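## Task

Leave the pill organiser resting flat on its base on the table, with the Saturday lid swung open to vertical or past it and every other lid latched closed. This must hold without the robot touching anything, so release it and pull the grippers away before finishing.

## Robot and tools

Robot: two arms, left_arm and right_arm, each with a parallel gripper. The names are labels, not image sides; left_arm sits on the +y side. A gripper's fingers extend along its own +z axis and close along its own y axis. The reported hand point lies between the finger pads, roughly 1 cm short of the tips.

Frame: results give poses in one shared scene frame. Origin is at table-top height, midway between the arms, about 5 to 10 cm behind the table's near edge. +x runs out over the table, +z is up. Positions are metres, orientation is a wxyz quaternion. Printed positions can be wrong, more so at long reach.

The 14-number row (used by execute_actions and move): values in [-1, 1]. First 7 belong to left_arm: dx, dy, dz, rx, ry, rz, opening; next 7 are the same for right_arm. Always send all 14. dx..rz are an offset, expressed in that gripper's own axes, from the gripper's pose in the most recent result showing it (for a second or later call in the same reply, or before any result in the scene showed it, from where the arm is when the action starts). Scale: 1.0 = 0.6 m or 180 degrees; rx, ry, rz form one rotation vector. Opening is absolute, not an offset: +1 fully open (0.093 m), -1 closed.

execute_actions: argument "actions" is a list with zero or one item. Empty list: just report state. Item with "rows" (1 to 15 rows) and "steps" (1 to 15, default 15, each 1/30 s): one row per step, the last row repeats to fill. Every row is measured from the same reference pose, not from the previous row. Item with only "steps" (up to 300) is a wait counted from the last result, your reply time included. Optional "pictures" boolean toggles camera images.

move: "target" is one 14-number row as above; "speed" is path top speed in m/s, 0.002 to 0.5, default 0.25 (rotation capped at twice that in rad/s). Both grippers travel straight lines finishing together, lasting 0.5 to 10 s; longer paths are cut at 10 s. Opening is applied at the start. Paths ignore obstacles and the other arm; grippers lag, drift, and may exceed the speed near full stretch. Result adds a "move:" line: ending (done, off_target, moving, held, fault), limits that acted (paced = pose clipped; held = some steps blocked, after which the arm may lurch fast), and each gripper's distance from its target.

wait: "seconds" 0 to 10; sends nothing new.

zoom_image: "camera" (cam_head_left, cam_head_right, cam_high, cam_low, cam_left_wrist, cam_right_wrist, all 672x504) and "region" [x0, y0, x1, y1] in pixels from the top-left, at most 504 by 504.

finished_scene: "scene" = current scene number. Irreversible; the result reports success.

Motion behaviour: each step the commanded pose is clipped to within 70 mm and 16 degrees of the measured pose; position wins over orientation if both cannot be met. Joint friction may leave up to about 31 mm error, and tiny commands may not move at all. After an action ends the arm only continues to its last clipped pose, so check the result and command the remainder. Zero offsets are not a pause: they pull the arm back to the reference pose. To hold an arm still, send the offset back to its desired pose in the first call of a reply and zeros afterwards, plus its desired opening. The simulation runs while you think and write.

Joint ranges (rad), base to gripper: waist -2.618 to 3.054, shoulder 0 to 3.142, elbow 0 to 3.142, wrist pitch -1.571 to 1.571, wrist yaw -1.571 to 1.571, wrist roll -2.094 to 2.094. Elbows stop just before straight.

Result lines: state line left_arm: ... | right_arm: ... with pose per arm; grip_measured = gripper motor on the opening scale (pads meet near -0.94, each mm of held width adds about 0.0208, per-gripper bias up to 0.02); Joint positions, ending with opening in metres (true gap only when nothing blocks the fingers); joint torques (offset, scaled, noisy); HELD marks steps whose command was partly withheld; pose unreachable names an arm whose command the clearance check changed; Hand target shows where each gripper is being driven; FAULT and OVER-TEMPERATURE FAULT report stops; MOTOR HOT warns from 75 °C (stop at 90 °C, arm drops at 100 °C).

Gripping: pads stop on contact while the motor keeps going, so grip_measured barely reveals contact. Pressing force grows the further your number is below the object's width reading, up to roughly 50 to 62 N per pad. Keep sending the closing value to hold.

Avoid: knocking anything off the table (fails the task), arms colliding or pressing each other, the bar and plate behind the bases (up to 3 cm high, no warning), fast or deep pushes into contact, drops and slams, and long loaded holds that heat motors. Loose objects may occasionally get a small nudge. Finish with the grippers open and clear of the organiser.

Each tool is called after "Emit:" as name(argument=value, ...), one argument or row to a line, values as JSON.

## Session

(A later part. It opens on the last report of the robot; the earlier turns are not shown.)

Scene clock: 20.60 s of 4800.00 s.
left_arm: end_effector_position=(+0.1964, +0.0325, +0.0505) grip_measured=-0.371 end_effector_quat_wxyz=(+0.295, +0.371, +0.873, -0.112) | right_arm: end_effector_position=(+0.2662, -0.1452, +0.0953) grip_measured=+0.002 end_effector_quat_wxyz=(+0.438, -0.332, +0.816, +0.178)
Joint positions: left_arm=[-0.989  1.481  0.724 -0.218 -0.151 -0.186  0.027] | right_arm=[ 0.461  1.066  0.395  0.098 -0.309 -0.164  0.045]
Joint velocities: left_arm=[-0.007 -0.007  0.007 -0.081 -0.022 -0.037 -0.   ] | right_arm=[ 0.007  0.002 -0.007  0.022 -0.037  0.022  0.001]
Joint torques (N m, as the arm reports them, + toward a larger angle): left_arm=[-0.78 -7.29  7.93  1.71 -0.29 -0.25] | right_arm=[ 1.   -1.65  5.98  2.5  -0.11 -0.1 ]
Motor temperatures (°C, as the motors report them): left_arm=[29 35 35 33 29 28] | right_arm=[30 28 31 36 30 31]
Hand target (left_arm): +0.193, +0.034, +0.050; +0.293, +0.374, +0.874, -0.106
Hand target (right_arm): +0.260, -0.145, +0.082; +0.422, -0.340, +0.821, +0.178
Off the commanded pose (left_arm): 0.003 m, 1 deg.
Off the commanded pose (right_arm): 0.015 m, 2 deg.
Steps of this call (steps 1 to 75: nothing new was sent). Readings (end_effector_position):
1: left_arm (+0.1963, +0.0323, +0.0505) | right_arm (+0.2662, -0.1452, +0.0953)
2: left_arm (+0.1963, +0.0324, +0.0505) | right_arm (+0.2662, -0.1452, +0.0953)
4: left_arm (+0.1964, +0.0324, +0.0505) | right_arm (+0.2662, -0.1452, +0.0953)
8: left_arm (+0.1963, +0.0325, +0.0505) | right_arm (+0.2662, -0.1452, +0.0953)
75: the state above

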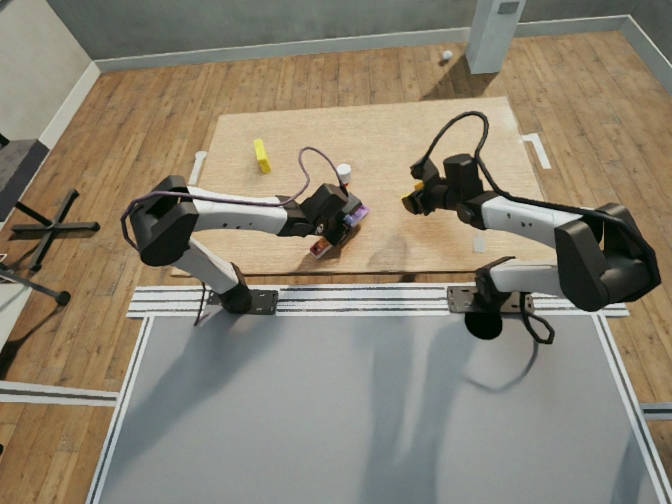

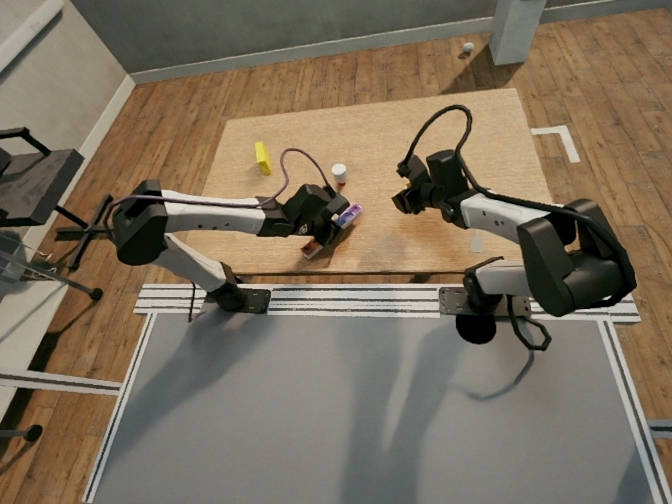

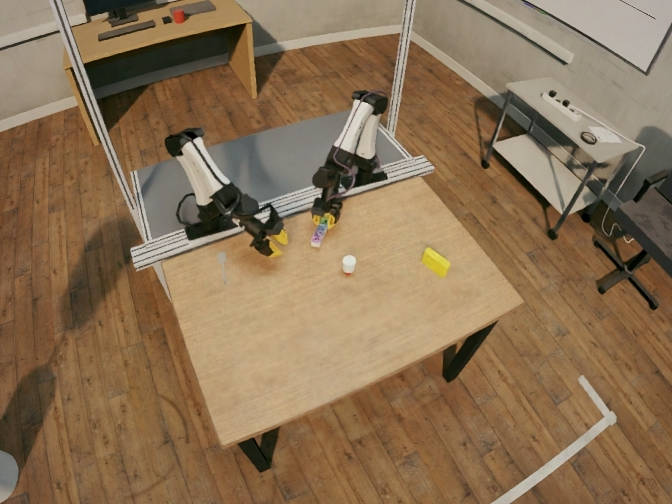

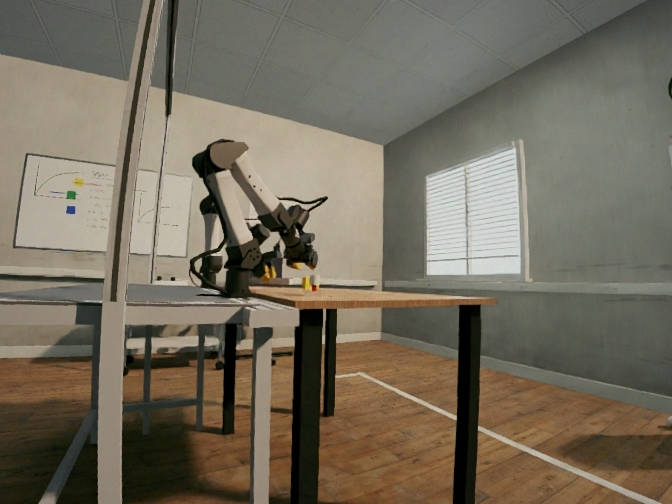

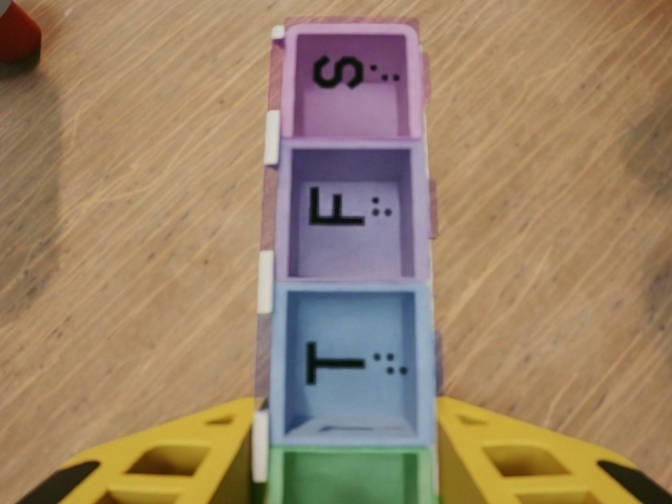

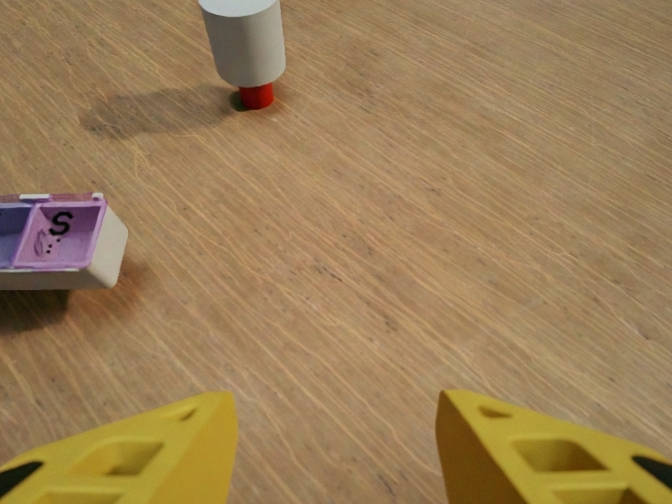

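Emit:
move(
  target=[0.035,0,0.047,0,0.01,0,-0.44,0.083,0.125,0.085,0,0.01,0,0],
  speed=0.08,
)

Scene clock: 23.13 s of 4800.00 s.
left_arm: end_effector_position=(+0.1988, +0.0290, +0.0264) grip_measured=-0.371 end_effector_quat_wxyz=(+0.291, +0.373, +0.875, -0.109) | right_arm: end_effector_position=(+0.2317, -0.0774, +0.0383) grip_measured=+0.002 end_effector_quat_wxyz=(+0.439, -0.336, +0.814, +0.178)
Joint positions: left_arm=[-0.989  1.561  0.693 -0.118 -0.151 -0.186  0.027] | right_arm=[0.863 1.372 0.282 0.549 0.029 0.043 0.045]
Joint velocities: left_arm=[ 0.007 -0.002 -0.002  0.066 -0.007 -0.081 -0.001] | right_arm=[ 0.012 -0.007 -0.017 -0.022 -0.037 -0.022 -0.   ]
Joint torques (N m, as the arm reports them, + toward a larger angle): left_arm=[ 0.48 -5.44  6.04  1.95  0.   -0.16] | right_arm=[ 1.11 -3.47  4.56  2.64  0.22  0.02]
Motor temperatures (°C, as the motors report them): left_arm=[29 35 36 34 29 28] | right_arm=[30 28 31 37 30 31]
Hand target (left_arm): +0.197, +0.033, +0.015; +0.281, +0.373, +0.878, -0.106
Hand target (right_arm): +0.226, -0.083, +0.025; +0.425, -0.336, +0.823, +0.171
Off the commanded pose (left_arm): 0.012 m, 1 deg.
Off the commanded pose (right_arm): 0.015 m, 2 deg.
move: off_target (left_arm, right_arm)

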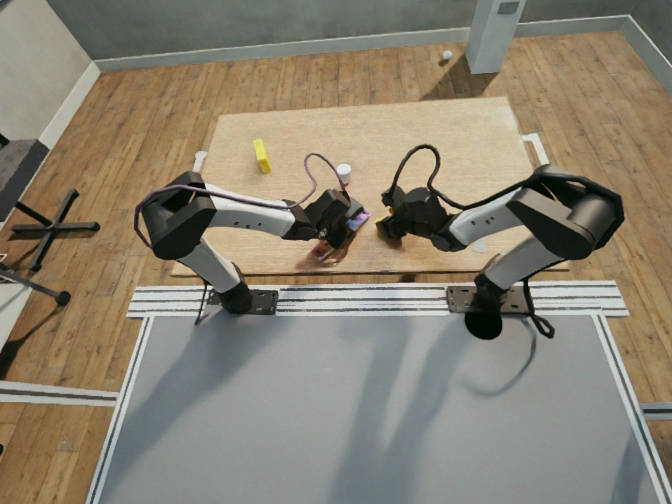

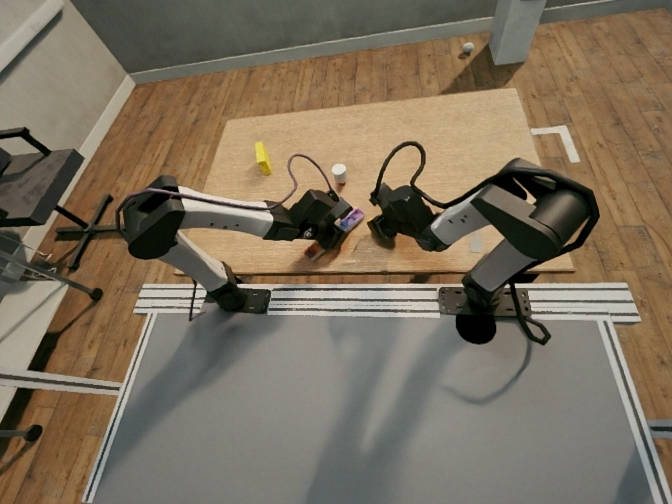

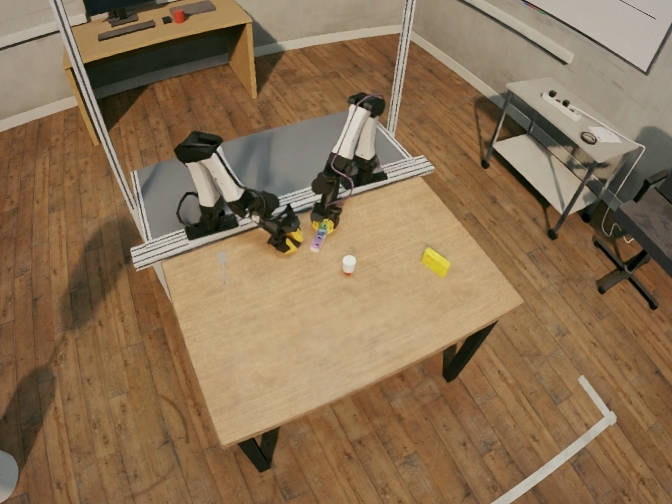

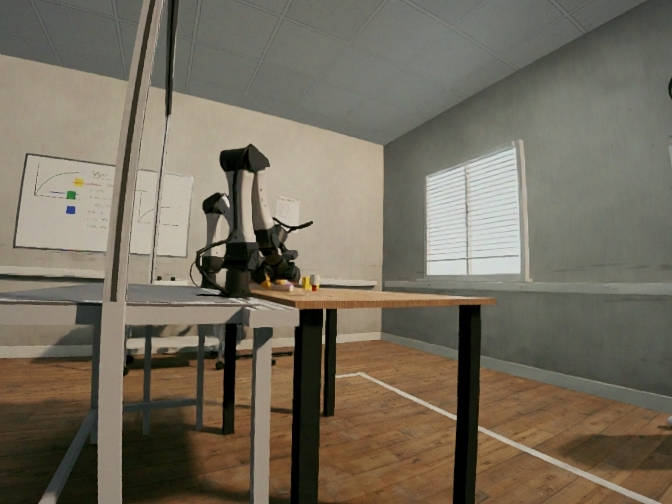

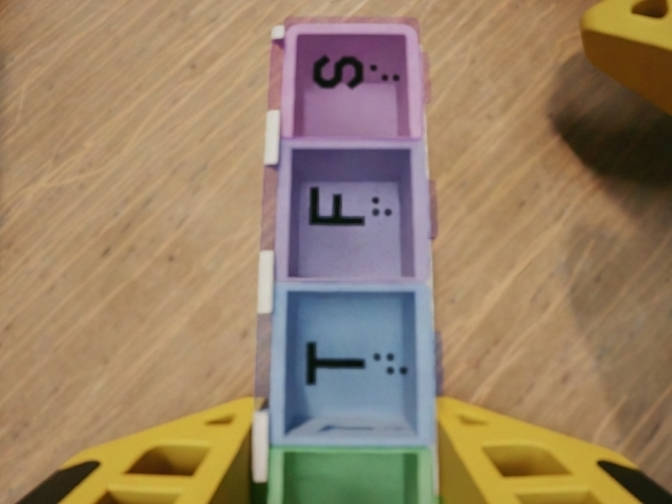

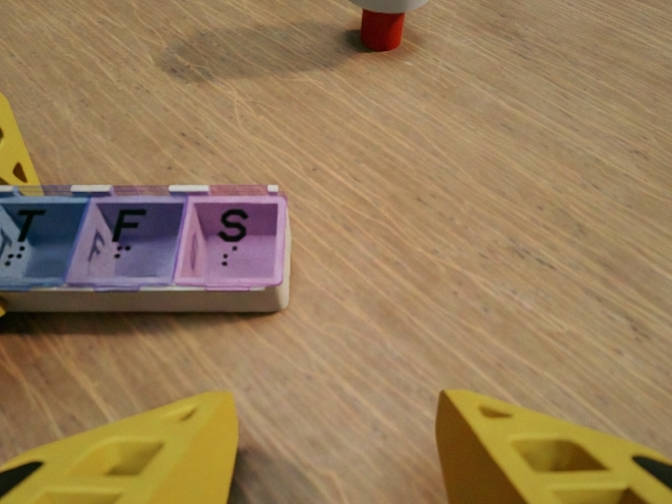

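Emit:
move(
  target=[0.03,0,0.012,0,0.022,0,-0.44,0.034,0,0.042,0,0.012,0,0.13],
  speed=0.04,
)

Scene clock: 24.73 s of 4800.00 s.
left_arm: end_effector_position=(+0.1979, +0.0301, +0.0254) grip_measured=-0.371 end_effector_quat_wxyz=(+0.287, +0.371, +0.877, -0.108) | right_arm: end_effector_position=(+0.2381, -0.0711, +0.0145) grip_measured=+0.128 end_effector_quat_wxyz=(+0.433, -0.338, +0.817, +0.176)
Joint positions: left_arm=[-0.989  1.561  0.693 -0.125 -0.149 -0.192  0.027] | right_arm=[0.863 1.547 0.29  0.701 0.028 0.044 0.051]
Joint velocities: left_arm=[-0.002 -0.012 -0.007  0.022  0.007  0.007 -0.001] | right_arm=[-0.007 -0.002  0.012  0.051  0.037 -0.066 -0.   ]
Joint torques (N m, as the arm reports them, + toward a larger angle): left_arm=[-0.06 -4.61  7.3   1.51  0.06 -0.18] | right_arm=[ 0.39 -3.59  5.9   2.41  0.08  0.  ]
Motor temperatures (°C, as the motors report them): left_arm=[29 35 36 34 29 28] | right_arm=[30 28 31 37 30 31]
Hand target (left_arm): +0.192, +0.037, +0.011; +0.260, +0.375, +0.884, -0.096
Hand target (right_arm): +0.239, -0.071, +0.008; +0.424, -0.339, +0.822, +0.172
Off the commanded pose (left_arm): 0.018 m, 4 deg.
Off the commanded pose (right_arm): 0.007 m, 1 deg.
move: off_target (left_arm)

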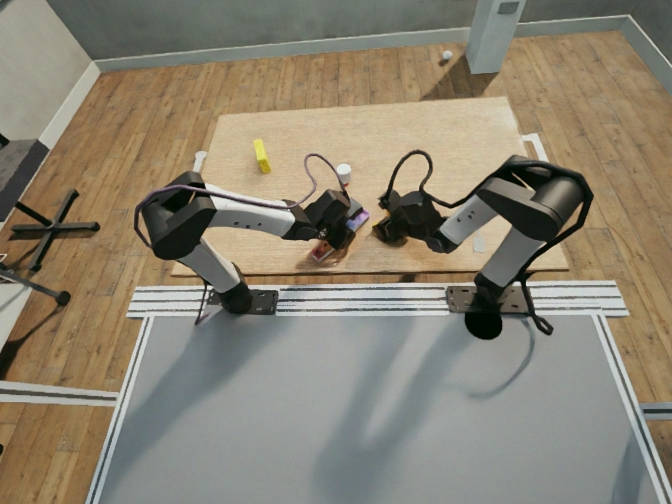

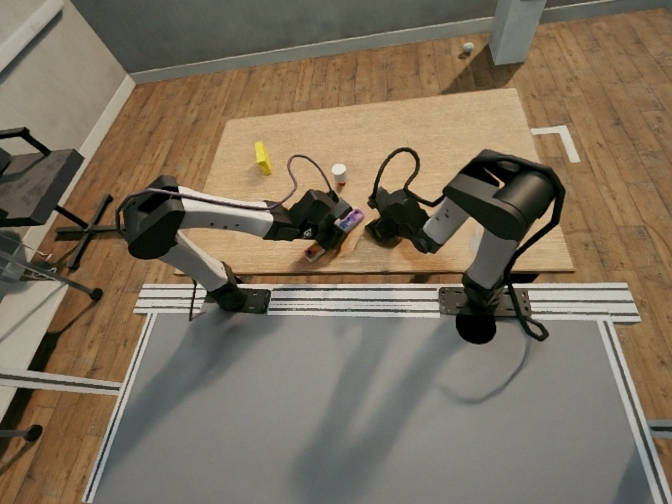

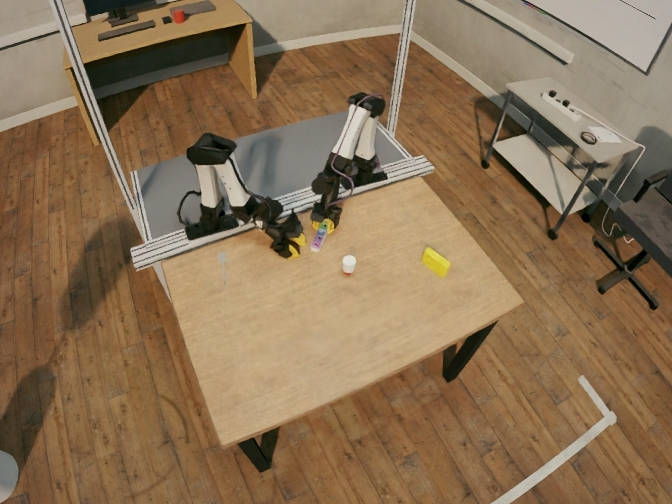

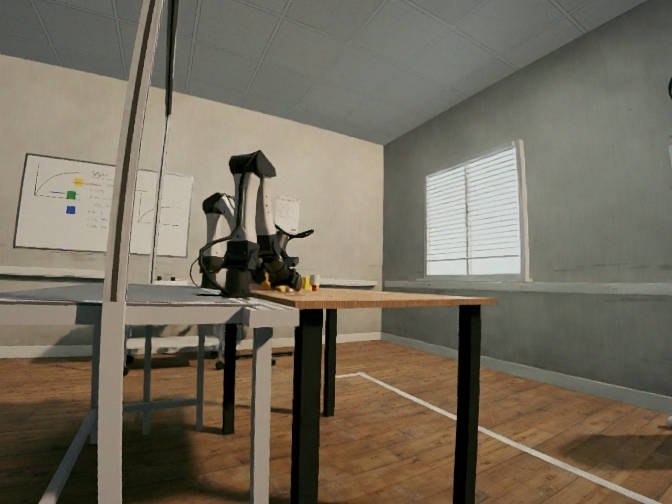

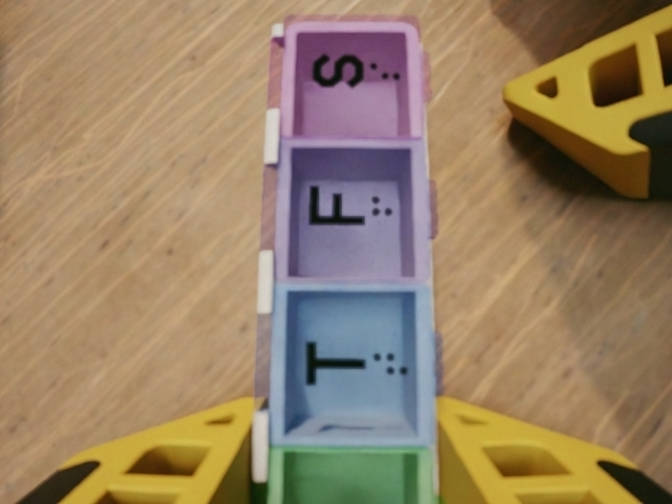

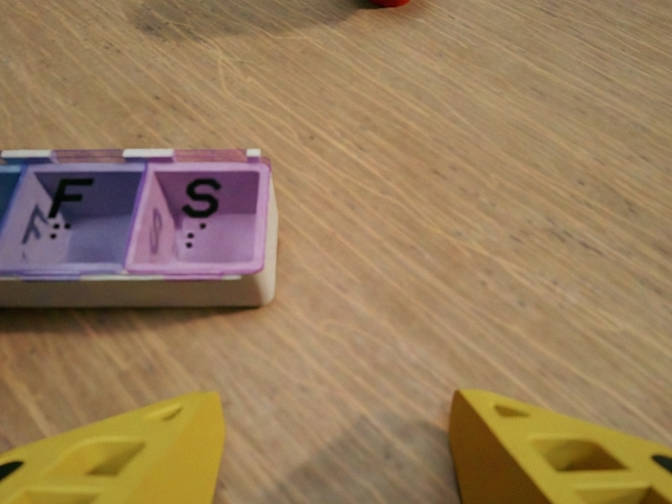

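Emit:
move(
  target=[0.03,0,0.012,0,0.022,0,-0.44,-0.016,0,0.036,0,0.005,0,0.2],
  speed=0.03,
)

Scene clock: 26.47 s of 4800.00 s.
left_arm: end_effector_position=(+0.1974, +0.0304, +0.0250) grip_measured=-0.371 end_effector_quat_wxyz=(+0.285, +0.368, +0.878, -0.109) | right_arm: end_effector_position=(+0.2533, -0.0544, +0.0182) grip_measured=+0.198 end_effector_quat_wxyz=(+0.438, -0.336, +0.815, +0.178)
Joint positions: left_arm=[-0.989  1.561  0.693 -0.128 -0.148 -0.2    0.027] | right_arm=[0.863 1.613 0.371 0.698 0.028 0.044 0.055]
Joint velocities: left_arm=[-0.012  0.007 -0.002  0.066 -0.037 -0.022 -0.   ] | right_arm=[ 0.007  0.007 -0.007 -0.051 -0.095 -0.022  0.001]
Joint torques (N m, as the arm reports them, + toward a larger angle): left_arm=[-0.08 -4.57  7.27  1.44 -0.08 -0.21] | right_arm=[ 0.2  -5.08  6.46  2.28  0.04 -0.1 ]
Motor temperatures (°C, as the motors report them): left_arm=[29 35 36 34 29 28] | right_arm=[30 28 32 37 30 31]
Hand target (left_arm): +0.191, +0.038, +0.010; +0.257, +0.374, +0.886, -0.096
Hand target (right_arm): +0.254, -0.055, +0.011; +0.426, -0.339, +0.821, +0.173
Off the commanded pose (left_arm): 0.019 m, 4 deg.
Off the commanded pose (right_arm): 0.008 m, 2 deg.
move: off_target (left_arm)

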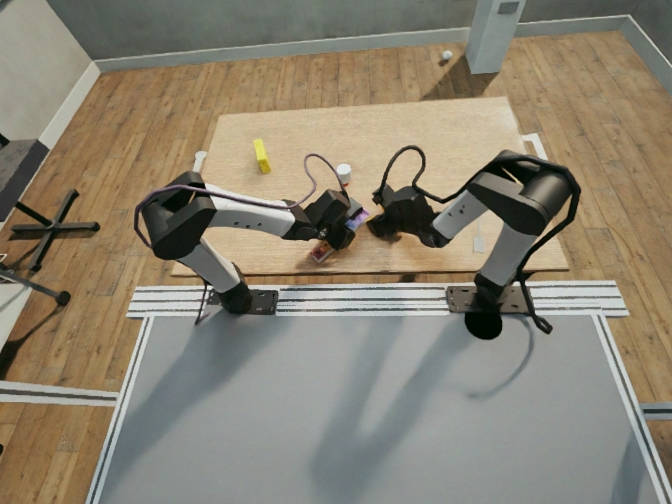

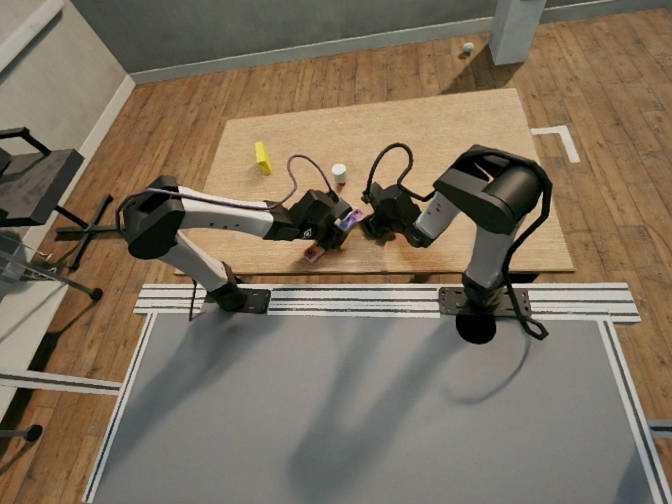

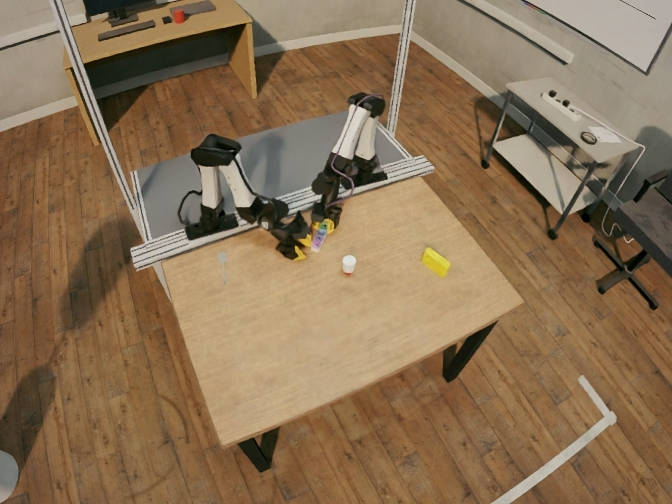

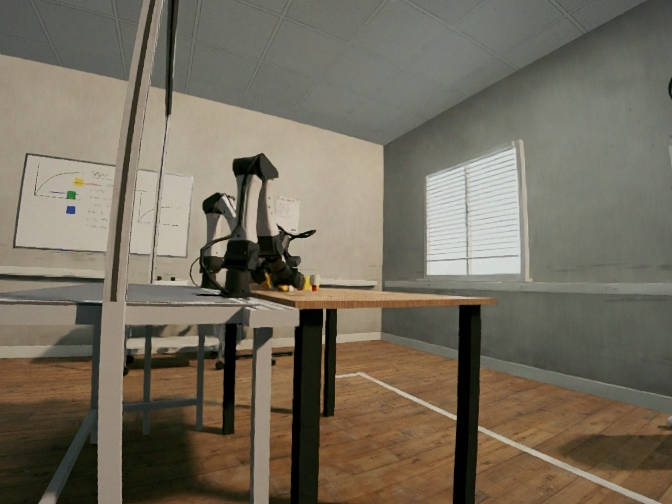

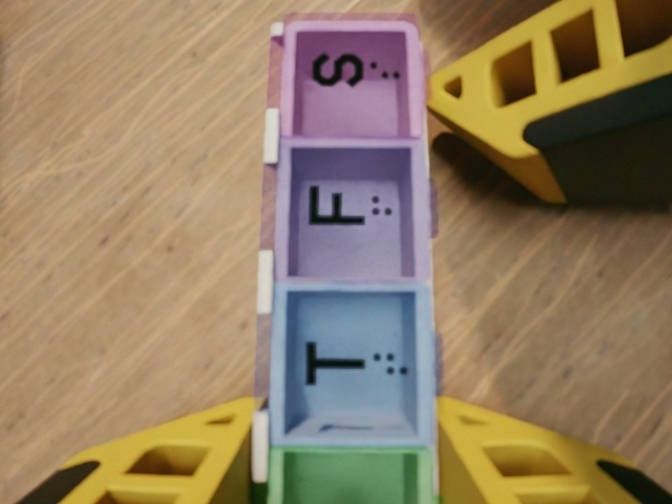

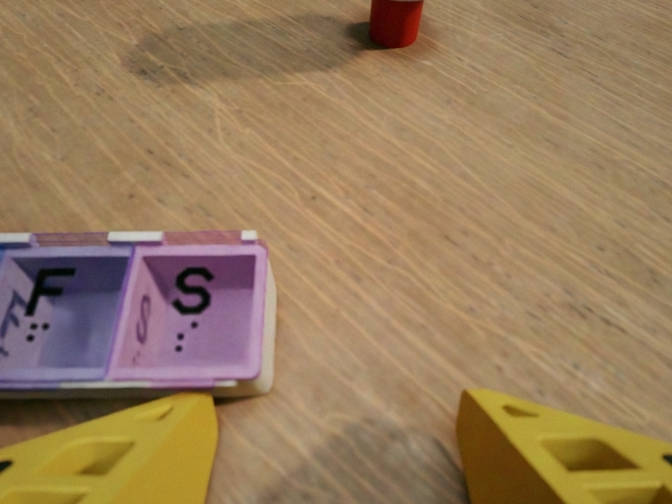

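Emit:
execute_actions(
  actions=[
    {"rows":[[0.03,0,0.012,0,0.022,0.01,-0.44,0.012,0,0.012,0,0.01,0,0.2],[0.03,0,0.012,0,0.022,0.01,-0.44,0.012,0,0.014,0,0.01,0,0.2],[0.03,0,0.012,0,0.022,0.01,-0.44,0.012,0,0.016,0,0.01,0,0.2],[0.03,0,0.012,0,0.022,0.01,-0.44,0.011,0,0.018,0,0.01,0,0.2],[0.03,0,0.012,0,0.022,0.01,-0.44,0.01,0,0.02,0,0.01,0,0.2]],"steps":12},
  ],
)

Emit:
zoom_image(
  camera="cam_left_wrist",
  region=[340,0,560,180],
)

Scene clock: 27.90 s of 4800.00 s.
left_arm: end_effector_position=(+0.1986, +0.0325, +0.0245) grip_measured=-0.371 end_effector_quat_wxyz=(+0.287, +0.368, +0.879, -0.102) | right_arm: end_effector_position=(+0.2556, -0.0515, +0.0150) grip_measured=+0.198 end_effector_quat_wxyz=(+0.435, -0.337, +0.816, +0.178)
Joint positions: left_arm=[-0.989  1.561  0.693 -0.133 -0.161 -0.196  0.027] | right_arm=[0.863 1.639 0.387 0.701 0.026 0.044 0.055]
Joint velocities: left_arm=[-0.007  0.002 -0.022 -0.037  0.051 -0.095 -0.   ] | right_arm=[-0.012 -0.007 -0.007 -0.037 -0.022 -0.095 -0.   ]
Joint torques (N m, as the arm reports them, + toward a larger angle): left_arm=[-0.25 -4.72  7.16  1.39  0.19  0.03] | right_arm=[ 0.58 -3.97  6.72  2.41  0.13 -0.07]
Motor temperatures (°C, as the motors report them): left_arm=[29 35 36 34 29 28] | right_arm=[30 28 32 37 30 31]
Hand target (left_arm): +0.190, +0.038, +0.009; +0.257, +0.384, +0.882, -0.092
Hand target (right_arm): +0.258, -0.050, +0.007; +0.425, -0.339, +0.821, +0.173
Off the commanded pose (left_arm): 0.019 m, 4 deg.
Off the commanded pose (right_arm): 0.009 m, 1 deg.
Steps of this call (steps 1 to 31: nothing new was sent; steps 32 to 43: all 12 steps of this action). Readings (end_effector_position):
32: left_arm (+0.1974, +0.0304, +0.0250) | right_arm (+0.2532, -0.0545, +0.0177)
33: left_arm (+0.1974, +0.0304, +0.0250) | right_arm (+0.2534, -0.0543, +0.0168)
35: left_arm (+0.1975, +0.0308, +0.0248) | right_arm (+0.2540, -0.0535, +0.0149)
39: left_arm (+0.1985, +0.0323, +0.0246) | right_arm (+0.2555, -0.0517, +0.0149)
43: the state above

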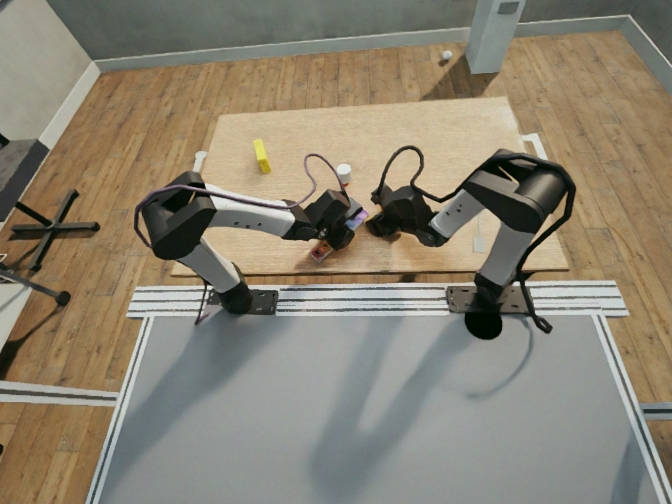

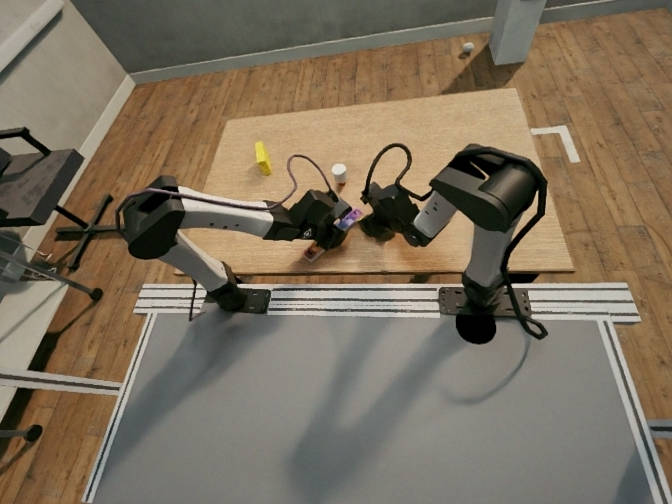

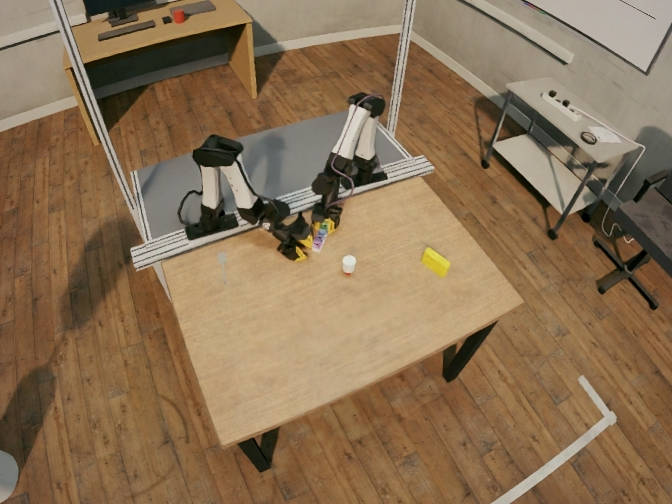

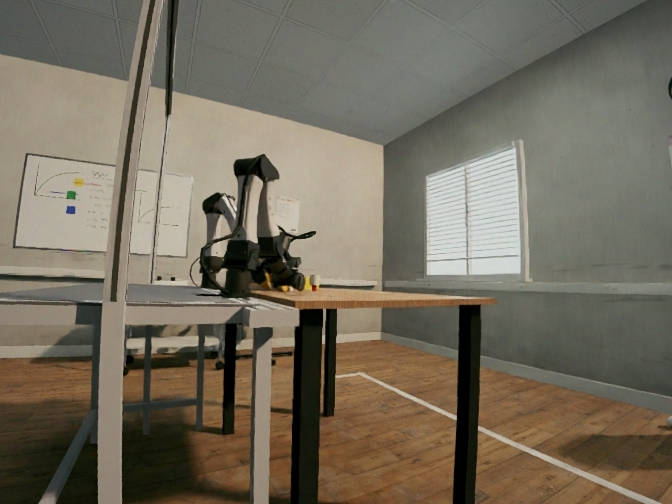

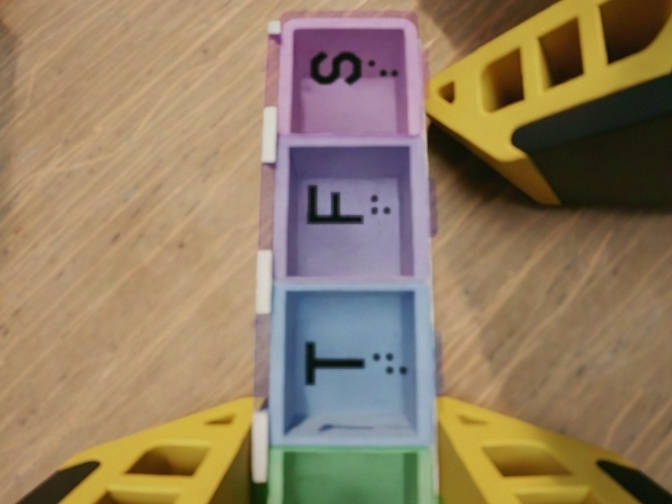

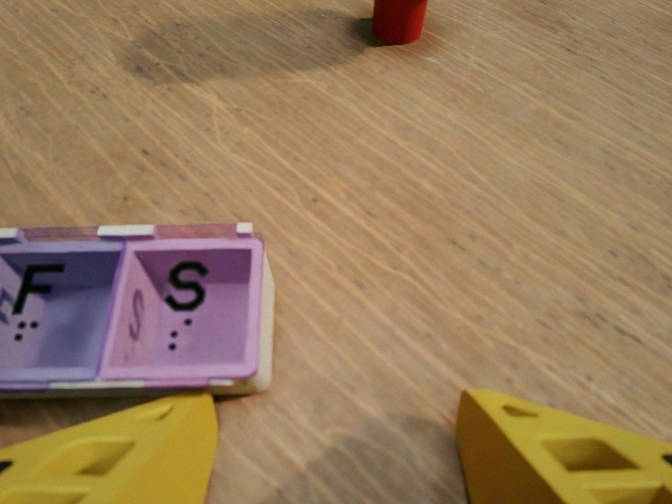

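Region (340, 0, 560, 180) of cam_left_wrist's 672x504 image, scaled by 2.291, with more detail than that image has; it fills the top 412 rows of this view, and the rest is white.

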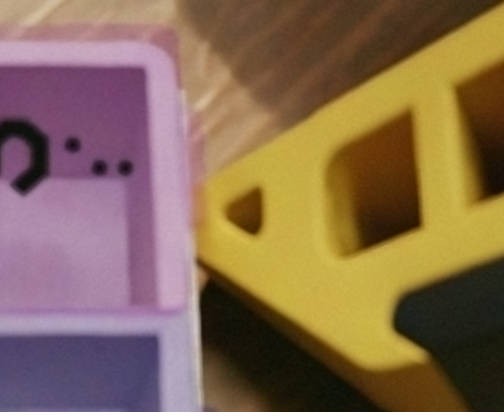

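Emit:
execute_actions(
  actions=[
    {"rows":[[0.035,-0.006,0.016,0.008,0.025,0.015,-0.44,0.0,0,0.008,0,0.0,0,0.22],[0.04,-0.01,0.018,0.012,0.028,0.015,-0.44,-0.008,0,0.003,0,-0.005,0,0.22],[0.045,-0.01,0.02,0.012,0.03,0.015,-0.44,-0.015,0,0,0,-0.009,0,0.22],[0.05,-0.01,0.02,0.012,0.035,0.015,-0.44,-0.021,0,-0.003,0,-0.012,0,0.22],[0.05,-0.01,0.02,0.012,0.035,0.015,-0.44,-0.027,0,-0.006,0,-0.015,0,0.22],[0.05,-0.01,0.02,0.012,0.035,0.015,-0.44,-0.032,0,-0.008,0,-0.018,0,0.22],[0.05,-0.01,0.02,0.012,0.035,0.015,-0.44,-0.037,0,-0.01,0,-0.021,0,0.22],[0.05,-0.01,0.02,0.012,0.035,0.015,-0.44,-0.042,0,-0.012,0,-0.024,0.005,0.22]],"steps":15},
  ],
)

Scene clock: 29.53 s of 4800.00 s.
left_arm: end_effector_position=(+0.1984, +0.0327, +0.0233) grip_measured=-0.371 end_effector_quat_wxyz=(+0.286, +0.372, +0.877, -0.100) | right_arm: end_effector_position=(+0.2555, -0.0519, +0.0199) grip_measured=+0.218 end_effector_quat_wxyz=(+0.437, -0.336, +0.815, +0.178)
Joint positions: left_arm=[-0.989  1.565  0.693 -0.133 -0.16  -0.188  0.027] | right_arm=[0.863 1.614 0.387 0.682 0.028 0.044 0.056]
Joint velocities: left_arm=[ 0.002 -0.007 -0.007 -0.081 -0.066  0.037  0.001] | right_arm=[-0.007 -0.002  0.032 -0.022 -0.007  0.037 -0.001]
Joint torques (N m, as the arm reports them, + toward a larger angle): left_arm=[ 0.03 -3.81  6.24  1.31  0.53  0.15] | right_arm=[ 0.49 -9.92  5.75  2.9   0.13  0.06]
Motor temperatures (°C, as the motors report them): left_arm=[29 35 36 34 29 28] | right_arm=[30 28 32 38 30 31]
Hand target (left_arm): +0.182, +0.042, -0.001; +0.234, +0.397, +0.883, -0.093
Hand target (right_arm): +0.261, -0.046, +0.040; +0.463, -0.325, +0.801, +0.194
Off the commanded pose (left_arm): 0.032 m, 7 deg.
Off the commanded pose (right_arm): 0.022 m, 4 deg.
Steps of this call (steps 1 to 34: nothing new was sent; steps 35 to 49: all 15 steps of this action). Readings (end_effector_position):
35: left_arm (+0.1985, +0.0326, +0.0242) | right_arm (+0.2557, -0.0514, +0.0153)
36: left_arm (+0.1985, +0.0328, +0.0234) | right_arm (+0.2559, -0.0514, +0.0153)
38: left_arm (+0.1984, +0.0328, +0.0233) | right_arm (+0.2560, -0.0515, +0.0153)
42: left_arm (+0.1984, +0.0327, +0.0233) | right_arm (+0.2557, -0.0518, +0.0174)
49: the state above

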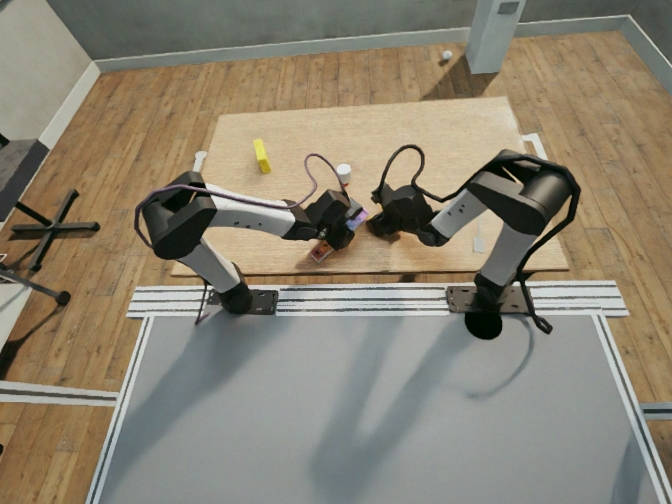

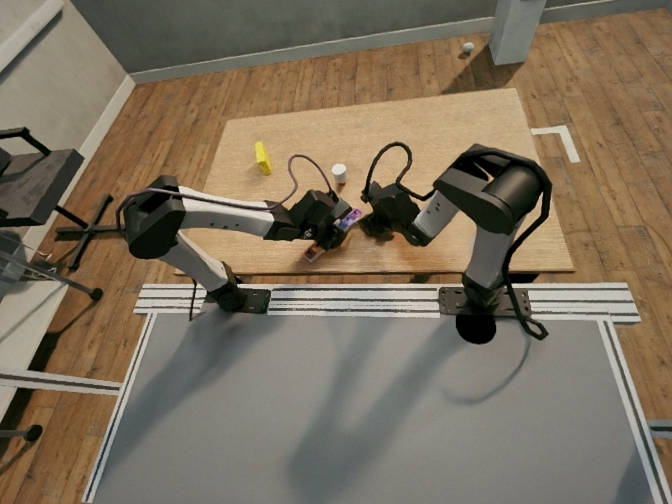

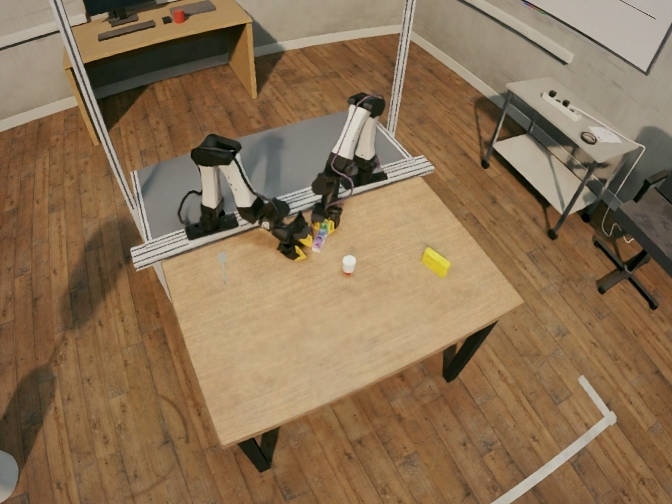

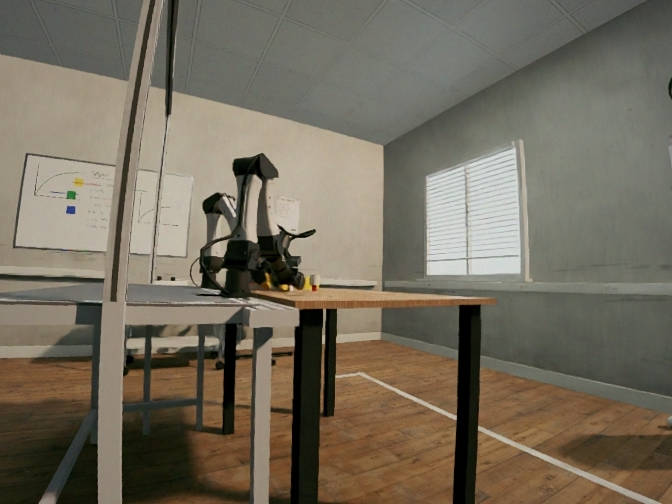

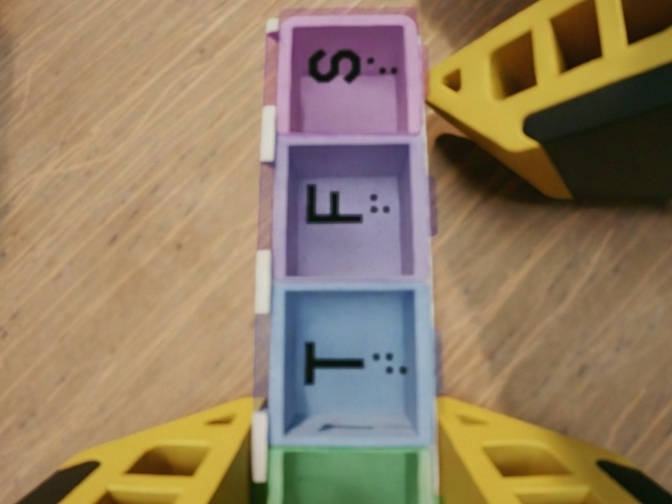

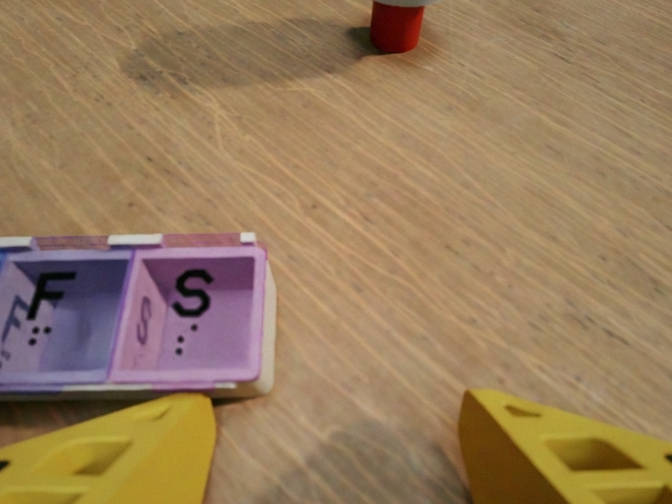

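Emit:
execute_actions(
  actions=[
    {"rows":[[0.053,-0.01,0.02,0.012,0.037,0.012,-0.44,-0.038,0,-0.007,0,-0.024,0.005,0.22],[0.056,-0.01,0.02,0.012,0.039,0.012,-0.44,-0.041,0,-0.007,0,-0.026,0.005,0.22],[0.059,-0.01,0.02,0.012,0.041,0.012,-0.44,-0.044,0,-0.008,0,-0.028,0.006,0.22],[0.062,-0.01,0.02,0.012,0.043,0.012,-0.44,-0.047,0,-0.008,0,-0.03,0.006,0.22],[0.065,-0.01,0.02,0.012,0.045,0.012,-0.44,-0.051,0,-0.009,0,-0.032,0.007,0.22],[0.068,-0.01,0.02,0.012,0.047,0.012,-0.44,-0.055,0,-0.01,0,-0.034,0.007,0.22],[0.071,-0.01,0.02,0.012,0.049,0.012,-0.44,-0.059,0,-0.011,0,-0.037,0.008,0.22],[0.074,-0.01,0.02,0.012,0.051,0.012,-0.44,-0.063,0,-0.012,0,-0.04,0.008,0.22],[0.076,-0.01,0.02,0.012,0.053,0.012,-0.44,-0.067,0,-0.013,0,-0.043,0.008,0.22]],"steps":15},
  ],
)

Scene clock: 31.47 s of 4800.00 s.
left_arm: end_effector_position=(+0.1980, +0.0330, +0.0230) grip_measured=-0.371 end_effector_quat_wxyz=(+0.285, +0.371, +0.878, -0.100) | right_arm: end_effector_position=(+0.2557, -0.0515, +0.0241) grip_measured=+0.218 end_effector_quat_wxyz=(+0.441, -0.335, +0.813, +0.180)
Joint positions: left_arm=[-0.989  1.565  0.693 -0.135 -0.159 -0.191  0.027] | right_arm=[0.863 1.598 0.387 0.674 0.028 0.045 0.056]
Joint velocities: left_arm=[-0.002  0.007 -0.022 -0.037 -0.037 -0.051 -0.   ] | right_arm=[-0.002 -0.012 -0.007 -0.022 -0.051 -0.022 -0.001]
Joint torques (N m, as the arm reports them, + toward a larger angle): left_arm=[-0.14 -3.06  5.7   0.91  0.63 -0.06] | right_arm=[  0.47 -10.73   5.71   3.44   0.12   0.14]
Motor temperatures (°C, as the motors report them): left_arm=[29 35 36 34 29 28] | right_arm=[30 29 32 38 30 31]
Hand target (left_arm): +0.174, +0.052, -0.010; +0.208, +0.398, +0.890, -0.082
Hand target (right_arm): +0.265, -0.041, +0.057; +0.488, -0.315, +0.788, +0.206
Off the commanded pose (left_arm): 0.047 m, 10 deg.
Off the commanded pose (right_arm): 0.037 m, 7 deg.
Steps of this call (steps 1 to 43: nothing new was sent; steps 44 to 58: all 15 steps of this action). Readings (end_effector_position):
44: left_arm (+0.1983, +0.0327, +0.0232) | right_arm (+0.2555, -0.0520, +0.0198)
45: left_arm (+0.1983, +0.0327, +0.0232) | right_arm (+0.2555, -0.0520, +0.0198)
47: left_arm (+0.1983, +0.0327, +0.0232) | right_arm (+0.2555, -0.0520, +0.0198)
51: left_arm (+0.1982, +0.0329, +0.0231) | right_arm (+0.2558, -0.0515, +0.0228)
58: the state above

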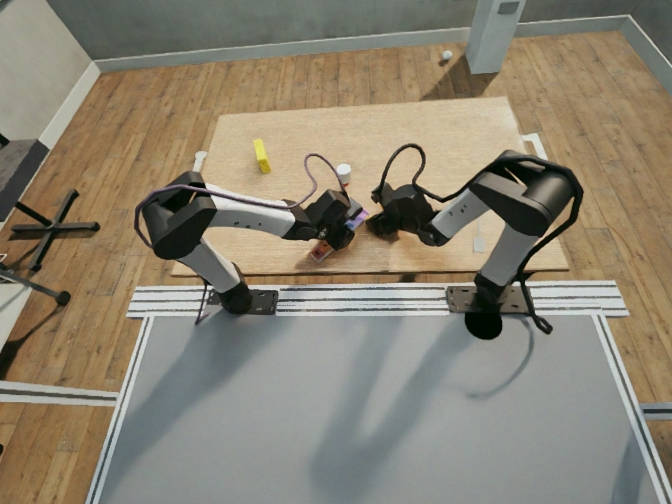

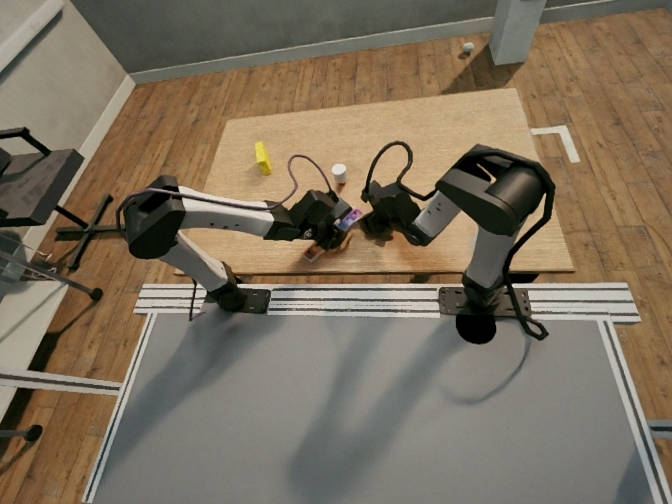

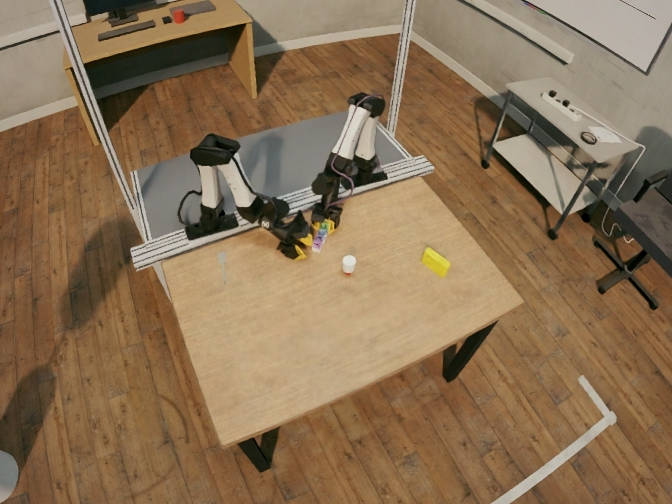

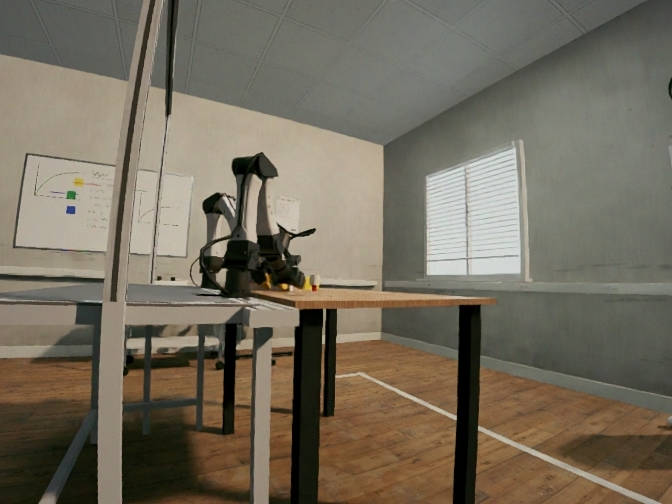

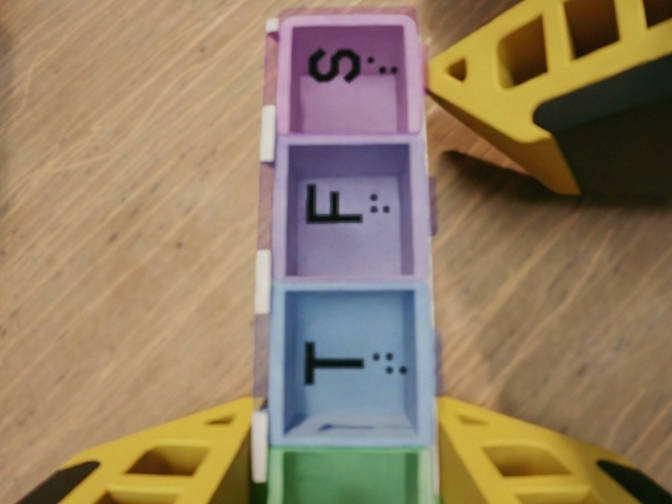

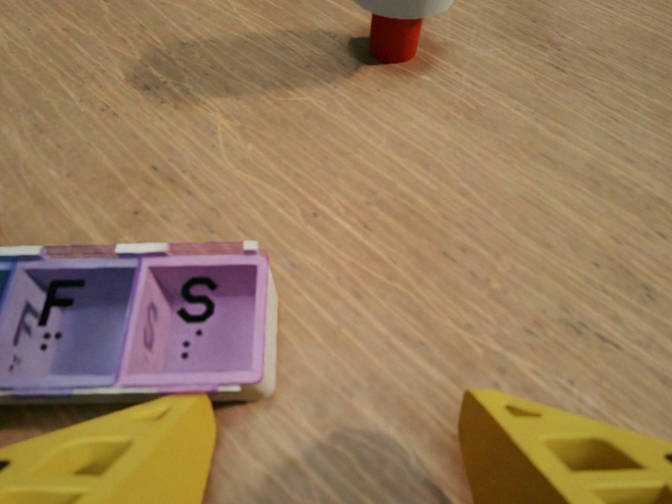

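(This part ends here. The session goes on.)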